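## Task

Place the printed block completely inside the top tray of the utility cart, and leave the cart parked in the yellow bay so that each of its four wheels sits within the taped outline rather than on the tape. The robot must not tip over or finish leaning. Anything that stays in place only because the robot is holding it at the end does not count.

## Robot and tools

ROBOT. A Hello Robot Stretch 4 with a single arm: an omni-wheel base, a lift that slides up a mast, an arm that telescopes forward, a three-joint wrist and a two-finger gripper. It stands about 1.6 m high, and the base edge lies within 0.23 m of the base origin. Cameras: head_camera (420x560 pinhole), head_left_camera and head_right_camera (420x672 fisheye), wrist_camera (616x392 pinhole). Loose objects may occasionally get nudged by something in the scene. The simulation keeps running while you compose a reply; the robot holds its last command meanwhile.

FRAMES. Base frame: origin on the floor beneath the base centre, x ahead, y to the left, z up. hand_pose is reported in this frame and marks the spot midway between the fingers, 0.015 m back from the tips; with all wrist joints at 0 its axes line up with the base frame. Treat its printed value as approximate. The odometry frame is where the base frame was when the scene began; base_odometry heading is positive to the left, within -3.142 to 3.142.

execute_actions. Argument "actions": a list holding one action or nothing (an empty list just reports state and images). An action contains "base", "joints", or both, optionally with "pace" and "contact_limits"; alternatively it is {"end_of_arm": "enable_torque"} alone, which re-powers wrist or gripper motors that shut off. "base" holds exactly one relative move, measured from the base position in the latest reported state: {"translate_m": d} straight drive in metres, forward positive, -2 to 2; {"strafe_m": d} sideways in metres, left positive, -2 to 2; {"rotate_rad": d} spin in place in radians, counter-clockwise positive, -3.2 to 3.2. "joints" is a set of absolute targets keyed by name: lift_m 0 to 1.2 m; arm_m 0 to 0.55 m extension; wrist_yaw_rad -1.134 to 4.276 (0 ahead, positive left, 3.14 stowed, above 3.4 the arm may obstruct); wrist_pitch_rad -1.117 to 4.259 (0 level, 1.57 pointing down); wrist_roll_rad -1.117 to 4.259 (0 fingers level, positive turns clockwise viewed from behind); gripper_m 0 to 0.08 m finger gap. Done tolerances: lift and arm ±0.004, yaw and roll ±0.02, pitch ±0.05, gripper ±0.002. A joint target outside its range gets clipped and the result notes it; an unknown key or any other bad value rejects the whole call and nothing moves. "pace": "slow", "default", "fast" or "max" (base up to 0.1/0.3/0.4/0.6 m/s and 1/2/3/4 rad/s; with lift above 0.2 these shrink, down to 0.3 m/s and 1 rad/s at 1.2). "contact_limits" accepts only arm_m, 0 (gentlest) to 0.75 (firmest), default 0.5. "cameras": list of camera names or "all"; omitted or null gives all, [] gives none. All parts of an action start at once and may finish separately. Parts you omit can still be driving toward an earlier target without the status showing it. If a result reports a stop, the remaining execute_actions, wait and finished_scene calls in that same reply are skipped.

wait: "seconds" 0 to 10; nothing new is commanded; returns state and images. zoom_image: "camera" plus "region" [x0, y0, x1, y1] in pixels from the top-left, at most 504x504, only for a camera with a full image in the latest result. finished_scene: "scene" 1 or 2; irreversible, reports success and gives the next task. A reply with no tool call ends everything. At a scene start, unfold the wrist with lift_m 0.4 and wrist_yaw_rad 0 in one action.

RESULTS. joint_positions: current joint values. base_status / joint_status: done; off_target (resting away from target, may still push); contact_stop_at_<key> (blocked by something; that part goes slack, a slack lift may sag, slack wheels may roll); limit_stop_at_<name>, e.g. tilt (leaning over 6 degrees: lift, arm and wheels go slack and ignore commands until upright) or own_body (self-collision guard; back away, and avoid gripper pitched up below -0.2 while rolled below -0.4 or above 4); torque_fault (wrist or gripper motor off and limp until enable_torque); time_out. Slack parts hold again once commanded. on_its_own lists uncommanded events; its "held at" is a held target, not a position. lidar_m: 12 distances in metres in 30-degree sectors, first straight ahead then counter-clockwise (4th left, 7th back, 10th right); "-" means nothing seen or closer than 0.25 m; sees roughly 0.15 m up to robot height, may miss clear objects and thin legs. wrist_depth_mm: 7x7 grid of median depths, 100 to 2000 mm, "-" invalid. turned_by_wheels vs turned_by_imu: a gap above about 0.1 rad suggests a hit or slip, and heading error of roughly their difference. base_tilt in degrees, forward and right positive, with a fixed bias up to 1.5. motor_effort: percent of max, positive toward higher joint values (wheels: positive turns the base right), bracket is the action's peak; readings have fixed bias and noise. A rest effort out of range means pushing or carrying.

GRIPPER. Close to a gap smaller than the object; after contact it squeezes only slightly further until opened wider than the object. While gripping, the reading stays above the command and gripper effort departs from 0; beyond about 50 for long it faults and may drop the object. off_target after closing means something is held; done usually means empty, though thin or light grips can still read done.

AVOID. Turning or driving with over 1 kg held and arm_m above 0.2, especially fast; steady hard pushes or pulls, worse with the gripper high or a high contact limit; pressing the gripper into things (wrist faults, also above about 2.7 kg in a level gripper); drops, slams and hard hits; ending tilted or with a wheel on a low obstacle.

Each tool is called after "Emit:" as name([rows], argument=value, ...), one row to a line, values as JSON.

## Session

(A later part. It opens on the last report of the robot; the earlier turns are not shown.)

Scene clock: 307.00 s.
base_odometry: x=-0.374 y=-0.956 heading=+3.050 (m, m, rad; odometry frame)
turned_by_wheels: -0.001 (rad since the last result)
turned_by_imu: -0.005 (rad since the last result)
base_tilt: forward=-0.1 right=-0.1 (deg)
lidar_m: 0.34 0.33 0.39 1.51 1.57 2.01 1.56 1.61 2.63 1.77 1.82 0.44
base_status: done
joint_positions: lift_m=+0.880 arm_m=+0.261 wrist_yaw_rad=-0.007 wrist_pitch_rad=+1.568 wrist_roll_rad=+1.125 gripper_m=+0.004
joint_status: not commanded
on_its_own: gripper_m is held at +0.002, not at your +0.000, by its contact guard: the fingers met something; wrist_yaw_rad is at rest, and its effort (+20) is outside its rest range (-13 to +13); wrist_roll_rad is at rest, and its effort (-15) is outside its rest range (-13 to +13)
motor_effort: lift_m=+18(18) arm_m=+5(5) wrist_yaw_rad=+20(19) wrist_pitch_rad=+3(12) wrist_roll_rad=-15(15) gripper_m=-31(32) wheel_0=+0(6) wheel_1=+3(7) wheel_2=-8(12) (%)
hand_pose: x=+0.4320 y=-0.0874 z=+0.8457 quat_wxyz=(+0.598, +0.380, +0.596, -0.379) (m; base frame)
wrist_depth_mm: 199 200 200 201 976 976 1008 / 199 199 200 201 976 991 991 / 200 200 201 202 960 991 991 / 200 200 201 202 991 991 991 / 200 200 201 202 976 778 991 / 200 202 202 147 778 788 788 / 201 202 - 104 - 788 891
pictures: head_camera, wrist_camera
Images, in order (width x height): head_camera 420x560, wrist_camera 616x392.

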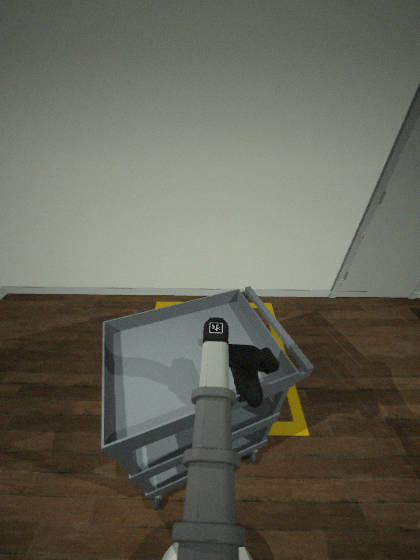

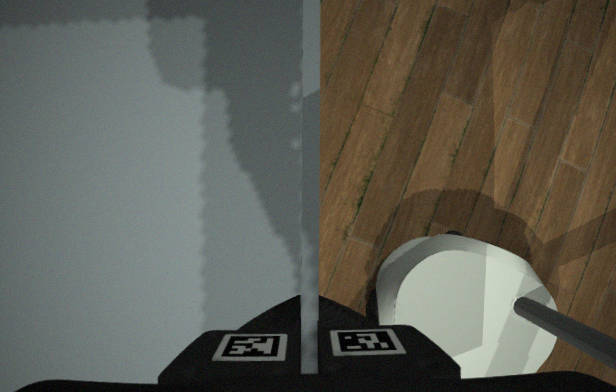

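Emit:
execute_actions([
  {"base":{"translate_m":0.55},"pace":"slow"},
])

Scene clock: 318.50 s.
base_odometry: x=-0.921 y=-0.906 heading=+3.050 (m, m, rad; odometry frame)
turned_by_wheels: +0.000 (rad since the last result)
turned_by_imu: -0.009 (rad since the last result)
base_tilt: forward=-0.1 right=-0.2 (deg)
lidar_m: 0.34 0.33 0.38 1.52 1.59 2.20 2.10 2.53 1.85 1.74 1.80 0.43
base_status: done
joint_positions: lift_m=+0.880 arm_m=+0.261 wrist_yaw_rad=-0.005 wrist_pitch_rad=+1.568 wrist_roll_rad=+1.124 gripper_m=+0.004
joint_status: not commanded
on_its_own: gripper_m is held at +0.002, not at your +0.000, by its contact guard: the fingers met something
motor_effort: lift_m=+18(18) arm_m=+5(5) wrist_yaw_rad=+13(21) wrist_pitch_rad=+5(7) wrist_roll_rad=-10(15) gripper_m=-31(31) wheel_0=+1(3) wheel_1=+3(2) wheel_2=-9(14) (%)
hand_pose: x=+0.4322 y=-0.0874 z=+0.8457 quat_wxyz=(+0.598, +0.379, +0.597, -0.378) (m; base frame)
wrist_depth_mm: 198 199 200 200 991 991 976 / 200 200 201 202 1008 976 991 / 200 200 202 201 960 991 991 / 199 200 202 202 976 991 991 / 200 200 202 202 1008 798 991 / 200 201 202 147 778 788 788 / 200 202 - 104 - 788 891
pictures: head_camera, head_left_camera, head_right_camera, wrist_camera
Images, in order (width x height): head_camera 420x560, head_left_camera 420x672, head_right_camera 420x672, wrist_camera 616x392.

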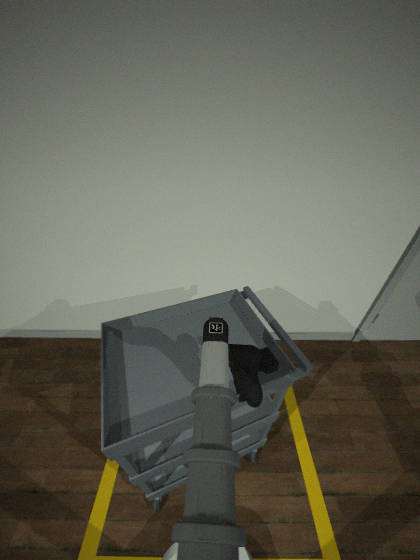

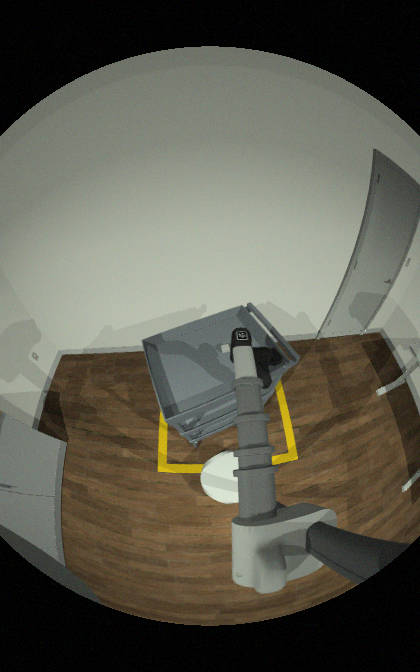

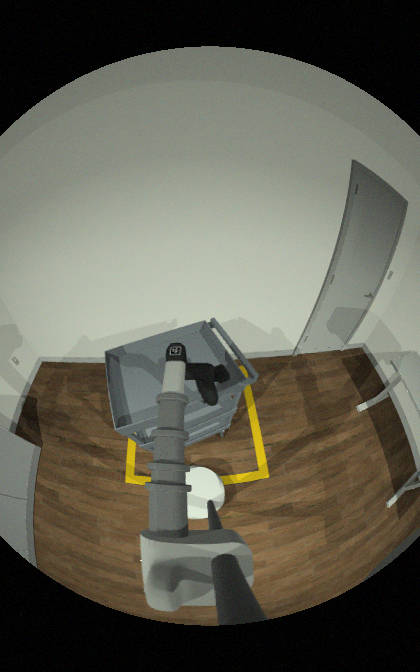

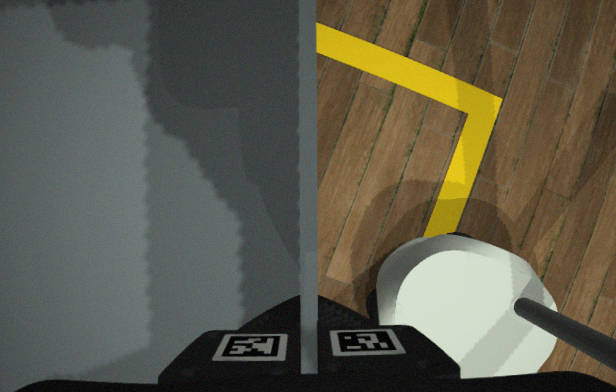

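Emit:
execute_actions([
  {"base":{"strafe_m":-0.05},"pace":"slow"},
], cameras=[])

Emit:
execute_actions([
  {"joints":{"gripper_m":0.04}},
], cameras=[])

Emit:
execute_actions([
  {"joints":{"lift_m":1.0},"pace":"fast"},
], cameras=[])

Emit:
execute_actions([
  {"base":{"translate_m":-0.3},"joints":{"arm_m":0.1,"wrist_roll_rad":0},"pace":"fast"},
])

Scene clock: 332.07 s.
base_odometry: x=-0.917 y=-0.856 heading=+3.051 (m, m, rad; odometry frame)
turned_by_wheels: +0.001 (rad since the last result)
turned_by_imu: +0.000 (rad since the last result)
base_tilt: forward=-0.1 right=-0.2 (deg)
lidar_m: 0.33 0.31 0.36 1.57 1.63 2.27 2.13 2.50 1.82 1.69 1.71 0.46
base_status: done
joint_positions: lift_m=+0.880 arm_m=+0.261 wrist_yaw_rad=+0.006 wrist_pitch_rad=+1.566 wrist_roll_rad=+1.115 gripper_m=+0.004
joint_status: not commanded
on_its_own: gripper_m is held at +0.002, not at your +0.000, by its contact guard: the fingers met something; wrist_yaw_rad is at rest, and its effort (-17) is outside its rest range (-13 to +13); wrist_roll_rad is at rest, and its effort (+14) is outside its rest range (-13 to +13)
motor_effort: lift_m=+18(18) arm_m=+5(5) wrist_yaw_rad=-17(14) wrist_pitch_rad=+10(13) wrist_roll_rad=+14(14) gripper_m=-31(32) wheel_0=+12(11) wheel_1=-3(12) wheel_2=+2(5) (%)
hand_pose: x=+0.4336 y=-0.0874 z=+0.8457 quat_wxyz=(+0.603, +0.373, +0.600, -0.372) (m; base frame)
wrist_depth_mm: 199 200 200 960 960 976 976 / 199 200 201 976 976 991 991 / 200 200 201 976 976 991 976 / 200 200 202 202 976 991 976 / 201 201 202 202 960 798 991 / 201 202 202 146 788 798 778 / 202 202 - 105 - 778 778
pictures: none
No camera images: the call's "cameras" was empty. Leave "cameras" out to get every camera's image.

Scene clock: 333.17 s.
base_odometry: x=-0.917 y=-0.856 heading=+3.050 (m, m, rad; odometry frame)
turned_by_wheels: +0.000 (rad since the last result)
turned_by_imu: -0.001 (rad since the last result)
base_tilt: forward=-0.1 right=-0.2 (deg)
lidar_m: 0.34 0.32 0.35 1.57 1.64 2.27 2.13 2.53 1.79 1.70 1.74 0.47
base_status: not commanded
joint_positions: lift_m=+0.880 arm_m=+0.261 wrist_yaw_rad=+0.000 wrist_pitch_rad=+1.570 wrist_roll_rad=+1.120 gripper_m=+0.040
joint_status: all done
motor_effort: lift_m=+18(18) arm_m=+5(5) wrist_yaw_rad=-2(17) wrist_pitch_rad=+0(11) wrist_roll_rad=+2(13) gripper_m=+2(29) wheel_0=+7(12) wheel_1=-3(3) wheel_2=+2(1) (%)
hand_pose: x=+0.4323 y=-0.0874 z=+0.8457 quat_wxyz=(+0.600, +0.376, +0.599, -0.375) (m; base frame)
wrist_depth_mm: 198 198 200 960 960 976 976 / 198 200 200 960 991 976 991 / 198 199 200 976 976 991 991 / 200 201 201 991 976 991 976 / 200 200 201 976 991 788 1008 / 201 200 202 991 768 778 778 / 201 201 117 459 102 - 891
pictures: none
No camera images: the call's "cameras" was empty. Leave "cameras" out to get every camera's image.

Scene clock: 334.43 s.
base_odometry: x=-0.917 y=-0.856 heading=+3.050 (m, m, rad; odometry frame)
turned_by_wheels: +0.000 (rad since the last result)
turned_by_imu: +0.000 (rad since the last result)
base_tilt: forward=-0.1 right=-0.2 (deg)
lidar_m: 0.33 0.30 0.35 1.56 1.63 2.27 2.12 2.55 1.80 1.70 1.74 0.44
base_status: not commanded
joint_positions: lift_m=+1.000 arm_m=+0.261 wrist_yaw_rad=+0.000 wrist_pitch_rad=+1.570 wrist_roll_rad=+1.120 gripper_m=+0.040
joint_status: all done
motor_effort: lift_m=+22(25) arm_m=+5(5) wrist_yaw_rad=-2(3) wrist_pitch_rad=+0(0) wrist_roll_rad=+2(1) gripper_m=+1(1) wheel_0=+7(7) wheel_1=-3(3) wheel_2=+2(2) (%)
hand_pose: x=+0.4322 y=-0.0874 z=+0.9654 quat_wxyz=(+0.600, +0.376, +0.599, -0.375) (m; base frame)
wrist_depth_mm: 297 306 317 1098 1078 1118 1118 / 314 317 317 1098 1098 1078 1118 / 315 317 320 1118 1078 1098 1098 / 315 315 320 1078 1098 1118 1118 / 319 317 320 1118 946 931 1118 / 317 319 317 1118 917 904 1138 / 320 322 117 320 102 - 1118
pictures: none
No camera images: the call's "cameras" was empty. Leave "cameras" out to get every camera's image.

Scene clock: 336.73 s.
base_odometry: x=-0.618 y=-0.884 heading=+3.050 (m, m, rad; odometry frame)
turned_by_wheels: -0.001 (rad since the last result)
turned_by_imu: -0.001 (rad since the last result)
base_tilt: forward=-0.1 right=-0.2 (deg)
lidar_m: 0.61 0.60 2.17 1.56 1.63 2.29 1.82 2.22 1.81 1.69 1.75 0.84
base_status: done
joint_positions: lift_m=+1.000 arm_m=+0.101 wrist_yaw_rad=+0.000 wrist_pitch_rad=+1.570 wrist_roll_rad=+0.000 gripper_m=+0.040
joint_status: all done
motor_effort: lift_m=+22(22) arm_m=-6(5) wrist_yaw_rad=+0(2) wrist_pitch_rad=-3(0) wrist_roll_rad=+0(7) gripper_m=+1(2) wheel_0=-5(9) wheel_1=-1(10) wheel_2=-1(11) (%)
hand_pose: x=+0.2720 y=-0.0874 z=+0.9654 quat_wxyz=(+0.707, +0.000, +0.707, +0.000) (m; base frame)
wrist_depth_mm: 564 621 960 1098 1078 1078 1078 / 1078 946 1098 1078 1098 1078 1098 / 1078 1098 1078 1118 1078 1098 1098 / 1098 1098 1078 1098 1118 1098 1078 / 1118 1078 1118 931 1098 1098 1098 / 1098 1118 891 878 1118 1098 1118 / 1118 1098 117 904 102 - 1098
pictures: head_camera, head_left_camera, head_right_camera, wrist_camera
Images, in order (width x height): head_camera 420x560, head_left_camera 420x672, head_right_camera 420x672, wrist_camera 616x392.

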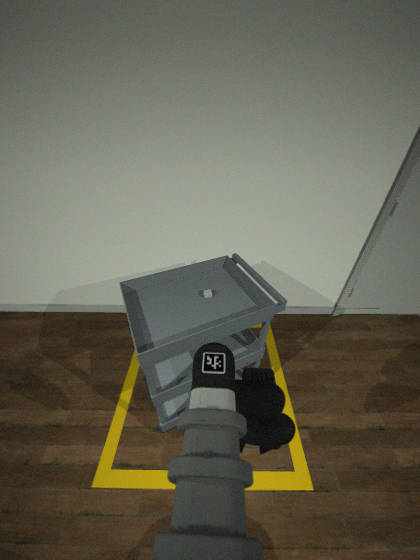

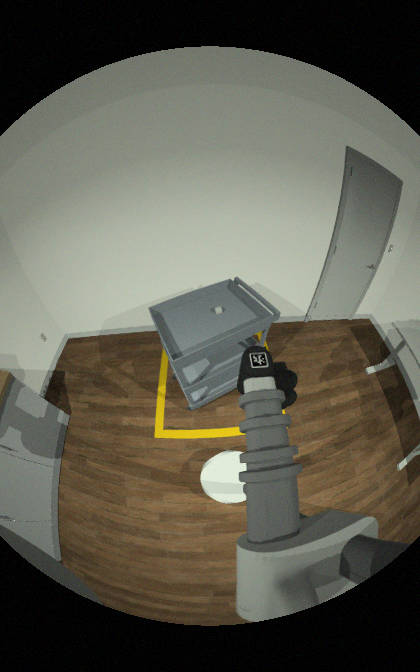

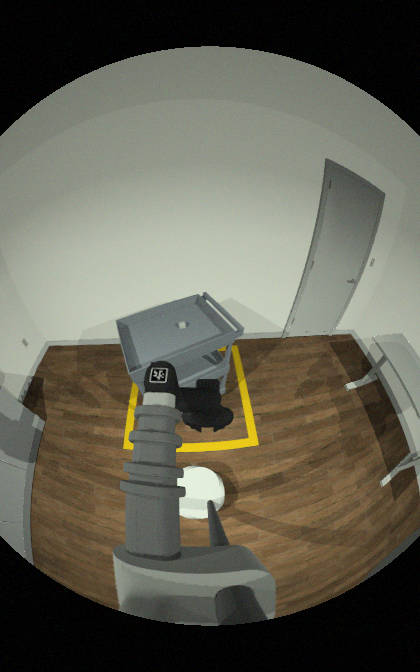

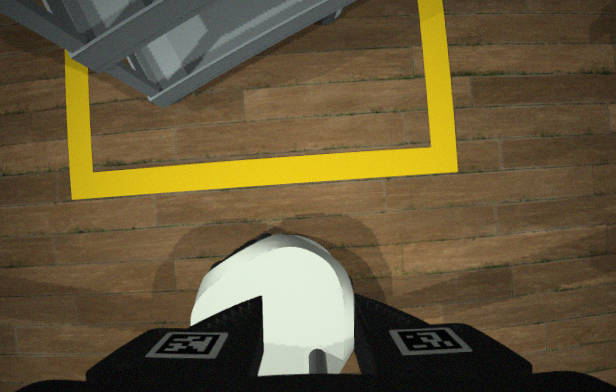

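Emit:
execute_actions([
  {"base":{"translate_m":0.3},"joints":{"arm_m":0.261,"wrist_roll_rad":1.12},"pace":"fast"},
], cameras=["wrist_camera"])

Scene clock: 353.17 s.
base_odometry: x=-0.917 y=-0.856 heading=+3.050 (m, m, rad; odometry frame)
turned_by_wheels: +0.000 (rad since the last result)
turned_by_imu: -0.001 (rad since the last result)
base_tilt: forward=-0.1 right=-0.2 (deg)
lidar_m: 0.33 0.33 0.36 1.57 1.62 2.27 2.12 2.51 1.80 1.69 1.72 0.46
base_status: done
joint_positions: lift_m=+1.000 arm_m=+0.260 wrist_yaw_rad=+0.000 wrist_pitch_rad=+1.570 wrist_roll_rad=+1.120 gripper_m=+0.040
joint_status: all done
motor_effort: lift_m=+23(22) arm_m=+6(7) wrist_yaw_rad=+1(1) wrist_pitch_rad=-1(3) wrist_roll_rad=+2(6) gripper_m=+1(0) wheel_0=+5(7) wheel_1=+2(8) wheel_2=+0(13) (%)
hand_pose: x=+0.4311 y=-0.0874 z=+0.9654 quat_wxyz=(+0.599, +0.376, +0.599, -0.375) (m; base frame)
wrist_depth_mm: 300 309 317 1098 1078 1078 1118 / 317 317 317 1098 1118 1138 1118 / 315 317 319 1098 1078 1098 1098 / 319 320 319 1078 1098 1098 1060 / 315 322 320 1098 946 917 1098 / 317 320 320 1098 891 891 1118 / 319 319 117 329 101 - 1098
pictures: wrist_camera
Images, in order (width x height): wrist_camera 616x392.

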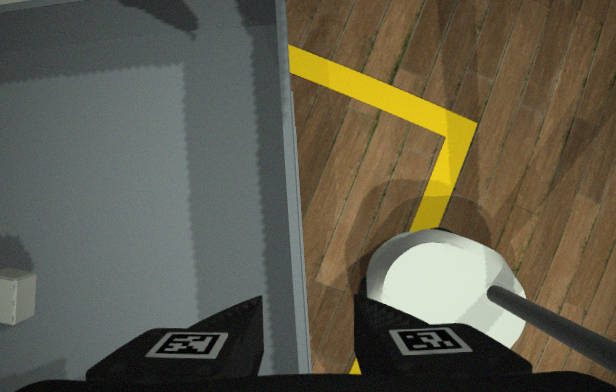

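Emit:
execute_actions([
  {"joints":{"lift_m":0.88}},
], cameras=["wrist_camera"])

Emit:
execute_actions([
  {"joints":{"gripper_m":0.0}},
], cameras=[])

Scene clock: 357.60 s.
base_odometry: x=-0.917 y=-0.856 heading=+3.050 (m, m, rad; odometry frame)
turned_by_wheels: +0.000 (rad since the last result)
turned_by_imu: -0.001 (rad since the last result)
base_tilt: forward=-0.1 right=-0.2 (deg)
lidar_m: 0.33 0.30 0.34 1.58 1.63 2.26 2.14 2.52 1.82 1.69 1.73 0.46
base_status: not commanded
joint_positions: lift_m=+0.880 arm_m=+0.260 wrist_yaw_rad=+0.000 wrist_pitch_rad=+1.570 wrist_roll_rad=+1.120 gripper_m=+0.040
joint_status: all done
motor_effort: lift_m=+18(21) arm_m=+6(6) wrist_yaw_rad=+0(1) wrist_pitch_rad=-2(1) wrist_roll_rad=+2(2) gripper_m=+2(1) wheel_0=+5(5) wheel_1=+2(2) wheel_2=+0(1) (%)
hand_pose: x=+0.4311 y=-0.0874 z=+0.8457 quat_wxyz=(+0.599, +0.376, +0.599, -0.375) (m; base frame)
wrist_depth_mm: 198 199 199 991 976 960 991 / 198 199 200 1008 976 991 991 / 198 200 202 976 976 991 991 / 199 201 201 976 976 991 976 / 200 202 202 991 991 798 1008 / 201 202 202 976 778 778 768 / 200 200 117 452 102 - 904
pictures: wrist_camera
Images, in order (width x height): wrist_camera 616x392.

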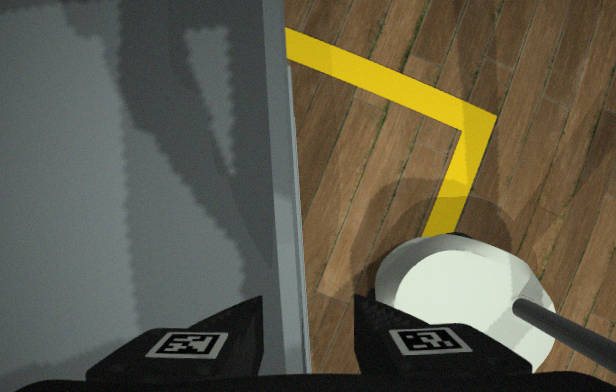

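Scene clock: 358.73 s.
base_odometry: x=-0.917 y=-0.856 heading=+3.050 (m, m, rad; odometry frame)
turned_by_wheels: +0.000 (rad since the last result)
turned_by_imu: +0.000 (rad since the last result)
base_tilt: forward=-0.1 right=-0.2 (deg)
lidar_m: 0.32 0.32 0.35 1.56 1.64 2.26 2.13 2.54 1.80 1.69 1.73 0.45
base_status: not commanded
joint_positions: lift_m=+0.880 arm_m=+0.260 wrist_yaw_rad=+0.004 wrist_pitch_rad=+1.565 wrist_roll_rad=+1.117 gripper_m=+0.004
joint_status: gripper_m off_target (ended at +0.004, target +0.000)
on_its_own: gripper_m is held at +0.003, not at your +0.000, by its contact guard: the fingers met something
motor_effort: lift_m=+19(19) arm_m=+4(6) wrist_yaw_rad=-13(13) wrist_pitch_rad=+13(17) wrist_roll_rad=+9(8) gripper_m=-28(26) wheel_0=+5(5) wheel_1=+1(2) wheel_2=+0(1) (%)
hand_pose: x=+0.4328 y=-0.0874 z=+0.8457 quat_wxyz=(+0.602, +0.375, +0.599, -0.372) (m; base frame)
wrist_depth_mm: 200 198 200 960 991 991 1008 / 199 200 200 976 960 1008 976 / 200 201 200 976 976 976 991 / 200 200 200 202 976 991 960 / 201 201 202 202 976 778 976 / 202 202 202 147 778 788 778 / 202 202 - 104 - 778 778
pictures: none
No camera images: the call's "cameras" was empty. Leave "cameras" out to get every camera's image.

Emit:
execute_actions([
  {"base":{"strafe_m":-0.11},"pace":"slow"},
], cameras=["wrist_camera","head_camera"])

Scene clock: 364.30 s.
base_odometry: x=-0.907 y=-0.747 heading=+3.051 (m, m, rad; odometry frame)
turned_by_wheels: +0.001 (rad since the last result)
turned_by_imu: +0.001 (rad since the last result)
base_tilt: forward=+0.0 right=-0.2 (deg)
lidar_m: 0.33 0.31 0.33 1.67 1.75 2.38 2.12 2.54 1.69 1.57 1.63 0.48
base_status: done
joint_positions: lift_m=+0.880 arm_m=+0.260 wrist_yaw_rad=+0.006 wrist_pitch_rad=+1.565 wrist_roll_rad=+1.116 gripper_m=+0.004
joint_status: not commanded
on_its_own: gripper_m is held at +0.003, not at your +0.000, by its contact guard: the fingers met something; wrist_yaw_rad is at rest, and its effort (-18) is outside its rest range (-13 to +13)
motor_effort: lift_m=+19(19) arm_m=+4(5) wrist_yaw_rad=-18(16) wrist_pitch_rad=+13(16) wrist_roll_rad=+12(13) gripper_m=-27(28) wheel_0=+8(21) wheel_1=-3(6) wheel_2=+4(3) (%)
hand_pose: x=+0.4329 y=-0.0874 z=+0.8457 quat_wxyz=(+0.603, +0.374, +0.599, -0.372) (m; base frame)
wrist_depth_mm: 198 199 200 976 960 976 991 / 200 200 200 991 976 976 991 / 200 200 200 991 976 991 991 / 200 202 202 960 976 976 976 / 201 201 201 202 991 788 991 / 202 202 202 147 768 768 778 / 202 201 - 105 - 798 788
pictures: head_camera, wrist_camera
Images, in order (width x height): head_camera 420x560, wrist_camera 616x392.

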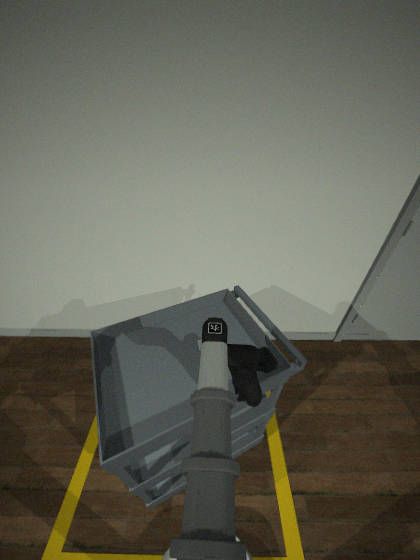

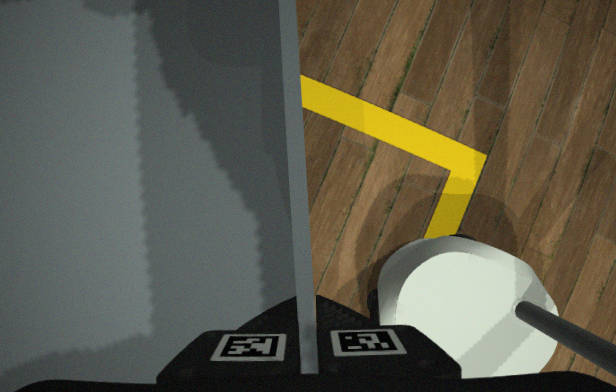

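Emit:
execute_actions([
  {"joints":{"gripper_m":0.04}},
], cameras=[])

Emit:
execute_actions([
  {"joints":{"lift_m":1.0},"pace":"fast"},
], cameras=[])

Emit:
execute_actions([
  {"base":{"translate_m":-0.3},"joints":{"arm_m":0.15,"wrist_roll_rad":0},"pace":"fast"},
], cameras=["wrist_camera"])

Emit:
execute_actions([
  {"base":{"strafe_m":0.65},"joints":{"arm_m":0.5},"pace":"fast"},
])

Scene clock: 374.20 s.
base_odometry: x=-0.907 y=-0.747 heading=+3.051 (m, m, rad; odometry frame)
turned_by_wheels: +0.000 (rad since the last result)
turned_by_imu: -0.002 (rad since the last result)
base_tilt: forward=-0.1 right=-0.1 (deg)
lidar_m: 0.33 0.29 0.33 1.68 1.74 2.37 2.11 2.52 1.67 1.57 1.62 0.46
base_status: not commanded
joint_positions: lift_m=+0.880 arm_m=+0.260 wrist_yaw_rad=+0.000 wrist_pitch_rad=+1.570 wrist_roll_rad=+1.120 gripper_m=+0.040
joint_status: all done
motor_effort: lift_m=+19(19) arm_m=+4(4) wrist_yaw_rad=-2(16) wrist_pitch_rad=+0(13) wrist_roll_rad=+2(11) gripper_m=+2(28) wheel_0=+6(7) wheel_1=-4(3) wheel_2=+3(4) (%)
hand_pose: x=+0.4314 y=-0.0874 z=+0.8457 quat_wxyz=(+0.600, +0.376, +0.599, -0.375) (m; base frame)
wrist_depth_mm: 197 198 200 991 991 991 976 / 198 199 200 976 976 976 976 / 199 200 201 991 976 991 1008 / 199 199 201 976 976 976 991 / 199 200 201 991 991 788 1008 / 200 201 202 455 768 778 768 / 200 200 117 202 102 - 904
pictures: none
No camera images: the call's "cameras" was empty. Leave "cameras" out to get every camera's image.

Scene clock: 375.47 s.
base_odometry: x=-0.907 y=-0.747 heading=+3.051 (m, m, rad; odometry frame)
turned_by_wheels: +0.000 (rad since the last result)
turned_by_imu: +0.000 (rad since the last result)
base_tilt: forward=-0.1 right=-0.2 (deg)
lidar_m: 0.33 0.30 0.32 1.68 1.74 2.39 2.12 2.53 1.70 1.57 1.63 0.45
base_status: not commanded
joint_positions: lift_m=+1.000 arm_m=+0.260 wrist_yaw_rad=+0.000 wrist_pitch_rad=+1.570 wrist_roll_rad=+1.120 gripper_m=+0.040
joint_status: all done
motor_effort: lift_m=+23(25) arm_m=+4(5) wrist_yaw_rad=-1(2) wrist_pitch_rad=-1(1) wrist_roll_rad=+2(2) gripper_m=+2(2) wheel_0=+6(6) wheel_1=-3(3) wheel_2=+2(3) (%)
hand_pose: x=+0.4314 y=-0.0874 z=+0.9654 quat_wxyz=(+0.600, +0.376, +0.599, -0.375) (m; base frame)
wrist_depth_mm: 293 303 317 1078 1118 1098 1078 / 314 315 317 1078 1118 1118 1098 / 317 317 320 1118 1098 1118 1118 / 317 319 319 1078 1098 1098 1118 / 315 320 319 1098 976 904 1078 / 319 319 320 569 904 917 1118 / 319 320 117 322 102 - 1118
pictures: none
No camera images: the call's "cameras" was empty. Leave "cameras" out to get every camera's image.

Scene clock: 377.77 s.
base_odometry: x=-0.608 y=-0.774 heading=+3.050 (m, m, rad; odometry frame)
turned_by_wheels: -0.001 (rad since the last result)
turned_by_imu: -0.001 (rad since the last result)
base_tilt: forward=-0.1 right=-0.2 (deg)
lidar_m: 0.60 0.58 2.20 1.69 1.75 2.29 1.81 2.20 1.71 1.59 1.66 0.82
base_status: done
joint_positions: lift_m=+1.000 arm_m=+0.151 wrist_yaw_rad=+0.000 wrist_pitch_rad=+1.570 wrist_roll_rad=+0.000 gripper_m=+0.040
joint_status: all done
motor_effort: lift_m=+22(23) arm_m=-5(7) wrist_yaw_rad=+0(3) wrist_pitch_rad=-2(1) wrist_roll_rad=+0(4) gripper_m=+2(1) wheel_0=-4(7) wheel_1=-2(8) wheel_2=-2(12) (%)
hand_pose: x=+0.3221 y=-0.0874 z=+0.9654 quat_wxyz=(+0.707, +0.000, +0.707, +0.000) (m; base frame)
wrist_depth_mm: 634 621 931 931 1078 1060 1078 / 1098 668 946 1078 1078 1078 1078 / 1060 1078 1098 1098 1098 1078 1098 / 1078 1098 1078 1098 1118 1098 1118 / 1098 1098 1098 1078 1098 1098 1098 / 1098 1098 891 904 1098 1098 1118 / 1118 1078 117 904 102 - 1078
pictures: wrist_camera
Images, in order (width x height): wrist_camera 616x392.

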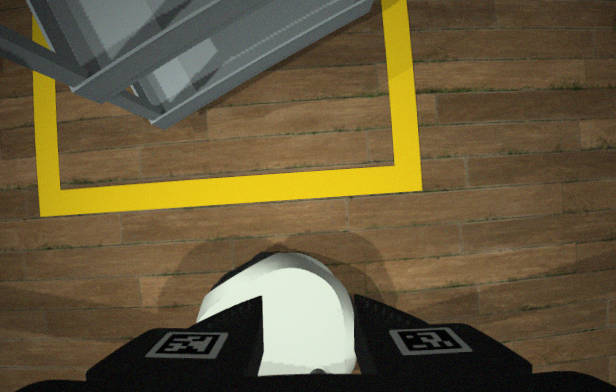

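Scene clock: 380.90 s.
base_odometry: x=-0.668 y=-1.421 heading=+3.050 (m, m, rad; odometry frame)
turned_by_wheels: +0.000 (rad since the last result)
turned_by_imu: -0.002 (rad since the last result)
base_tilt: forward=-0.1 right=-0.2 (deg)
lidar_m: 0.85 1.62 1.07 1.02 1.05 1.49 1.85 1.91 2.97 2.25 1.01 0.63
base_status: done
joint_positions: lift_m=+1.000 arm_m=+0.499 wrist_yaw_rad=+0.000 wrist_pitch_rad=+1.570 wrist_roll_rad=+0.000 gripper_m=+0.040
joint_status: all done
motor_effort: lift_m=+22(23) arm_m=+6(6) wrist_yaw_rad=-1(1) wrist_pitch_rad=-2(3) wrist_roll_rad=+0(1) gripper_m=+1(0) wheel_0=-4(15) wheel_1=+2(11) wheel_2=+0(1) (%)
hand_pose: x=+0.6701 y=-0.0874 z=+0.9654 quat_wxyz=(+0.707, +0.000, +0.707, +0.000) (m; base frame)
wrist_depth_mm: 1098 1098 1060 1078 603 290 320 / 1060 1078 1078 1098 634 303 317 / 1098 1078 1098 1098 634 634 271 / 1078 1098 1060 1098 960 634 303 / 1078 1078 1078 1098 1118 627 580 / 1078 1098 1098 1098 1118 1118 462 / 1098 1098 117 1118 101 - 1098
pictures: head_camera, head_left_camera, head_right_camera, wrist_camera
Images, in order (width x height): head_camera 420x560, head_left_camera 420x672, head_right_camera 420x672, wrist_camera 616x392.

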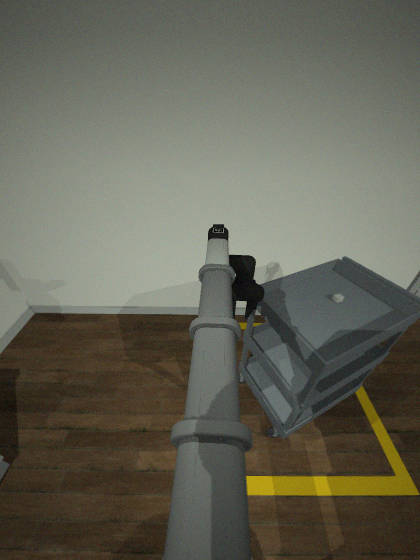

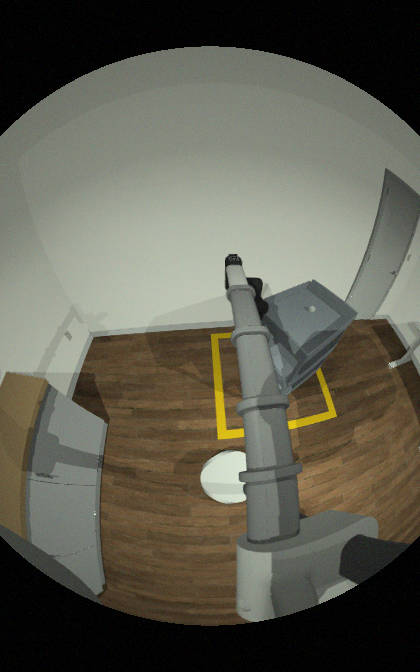

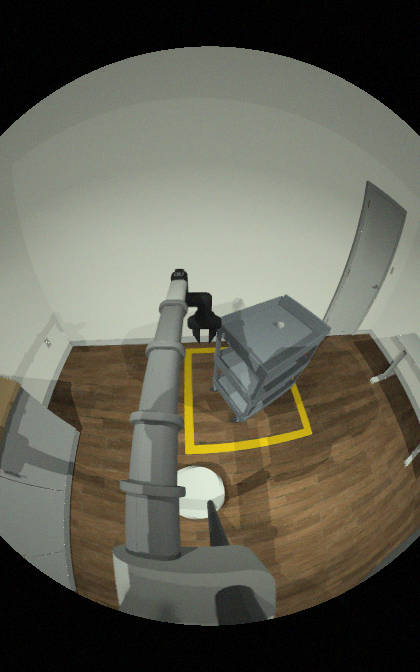

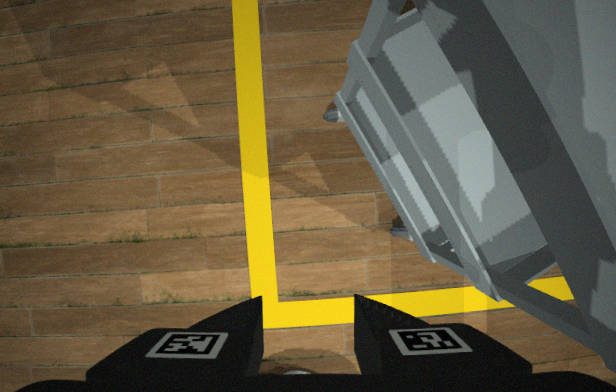

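Emit:
zoom_image(camera="head_camera", region=[260, 330, 420, 500])

Emit:
zoom_image(camera="head_right_camera", region=[200, 340, 340, 470])

Region (260, 330, 420, 500) of head_camera's 420x560 image, scaled by 2.965, with more detail than that image has; it fills the left 474 columns of this view, and the rest is white.

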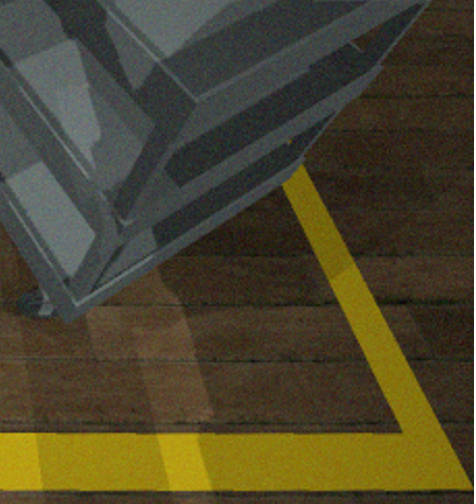

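Region (200, 340, 340, 470) of head_right_camera's 420x672 image, scaled by 3.600, with more detail than that image has; it fills the top 468 rows of this view, and the rest is white.

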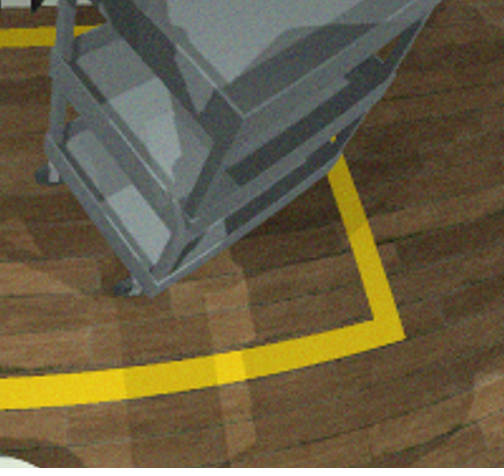

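Emit:
execute_actions([
  {"base":{"strafe_m":-1.1},"joints":{"lift_m":1.08},"pace":"fast"},
], cameras=["wrist_camera","head_left_camera"])

Scene clock: 409.33 s.
base_odometry: x=-0.567 y=-0.326 heading=+3.050 (m, m, rad; odometry frame)
turned_by_wheels: +0.000 (rad since the last result)
turned_by_imu: +0.001 (rad since the last result)
base_tilt: forward=-0.1 right=-0.2 (deg)
lidar_m: 0.83 0.78 0.82 2.13 2.21 1.91 1.82 2.20 1.25 1.13 1.19 1.67
base_status: done
joint_positions: lift_m=+1.080 arm_m=+0.499 wrist_yaw_rad=+0.000 wrist_pitch_rad=+1.570 wrist_roll_rad=+0.000 gripper_m=+0.040
joint_status: all done
motor_effort: lift_m=+21(24) arm_m=+6(6) wrist_yaw_rad=-1(3) wrist_pitch_rad=-1(1) wrist_roll_rad=+1(1) gripper_m=+1(2) wheel_0=+2(15) wheel_1=+0(10) wheel_2=+0(1) (%)
hand_pose: x=+0.6700 y=-0.0874 z=+1.0455 quat_wxyz=(+0.707, +0.000, +0.707, +0.000) (m; base frame)
wrist_depth_mm: 340 1025 1160 1182 1160 1160 1160 / 364 707 1160 1160 1160 1160 1182 / 707 715 1160 1138 1182 1182 1182 / 715 1025 1160 1160 1182 1182 1182 / 1182 1160 1160 1182 1160 1182 1205 / 1205 1205 1182 1160 1182 1182 1182 / 1160 1182 118 1205 102 - 1205
pictures: head_left_camera, wrist_camera
Images, in order (width x height): head_left_camera 420x672, wrist_camera 616x392.

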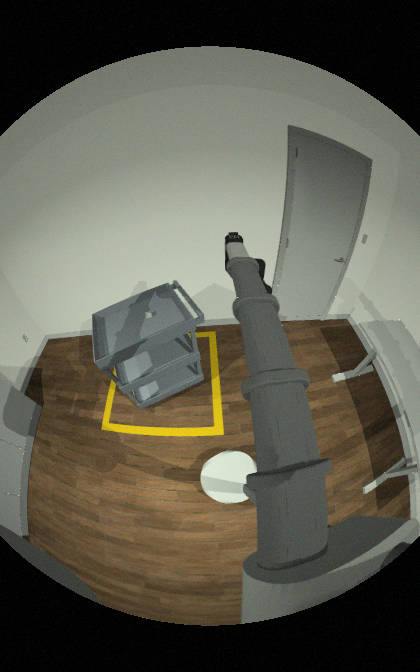

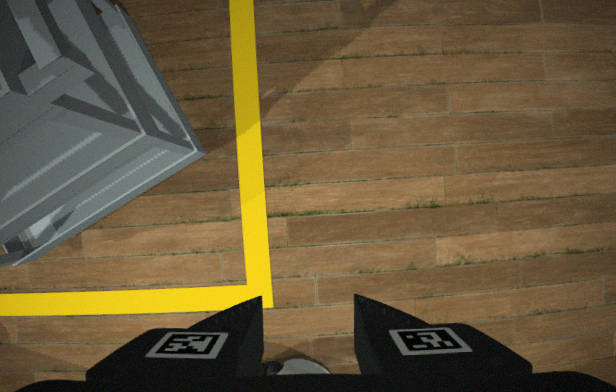

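Emit:
finished_scene(scene=2)

The scene is finished: the task was done.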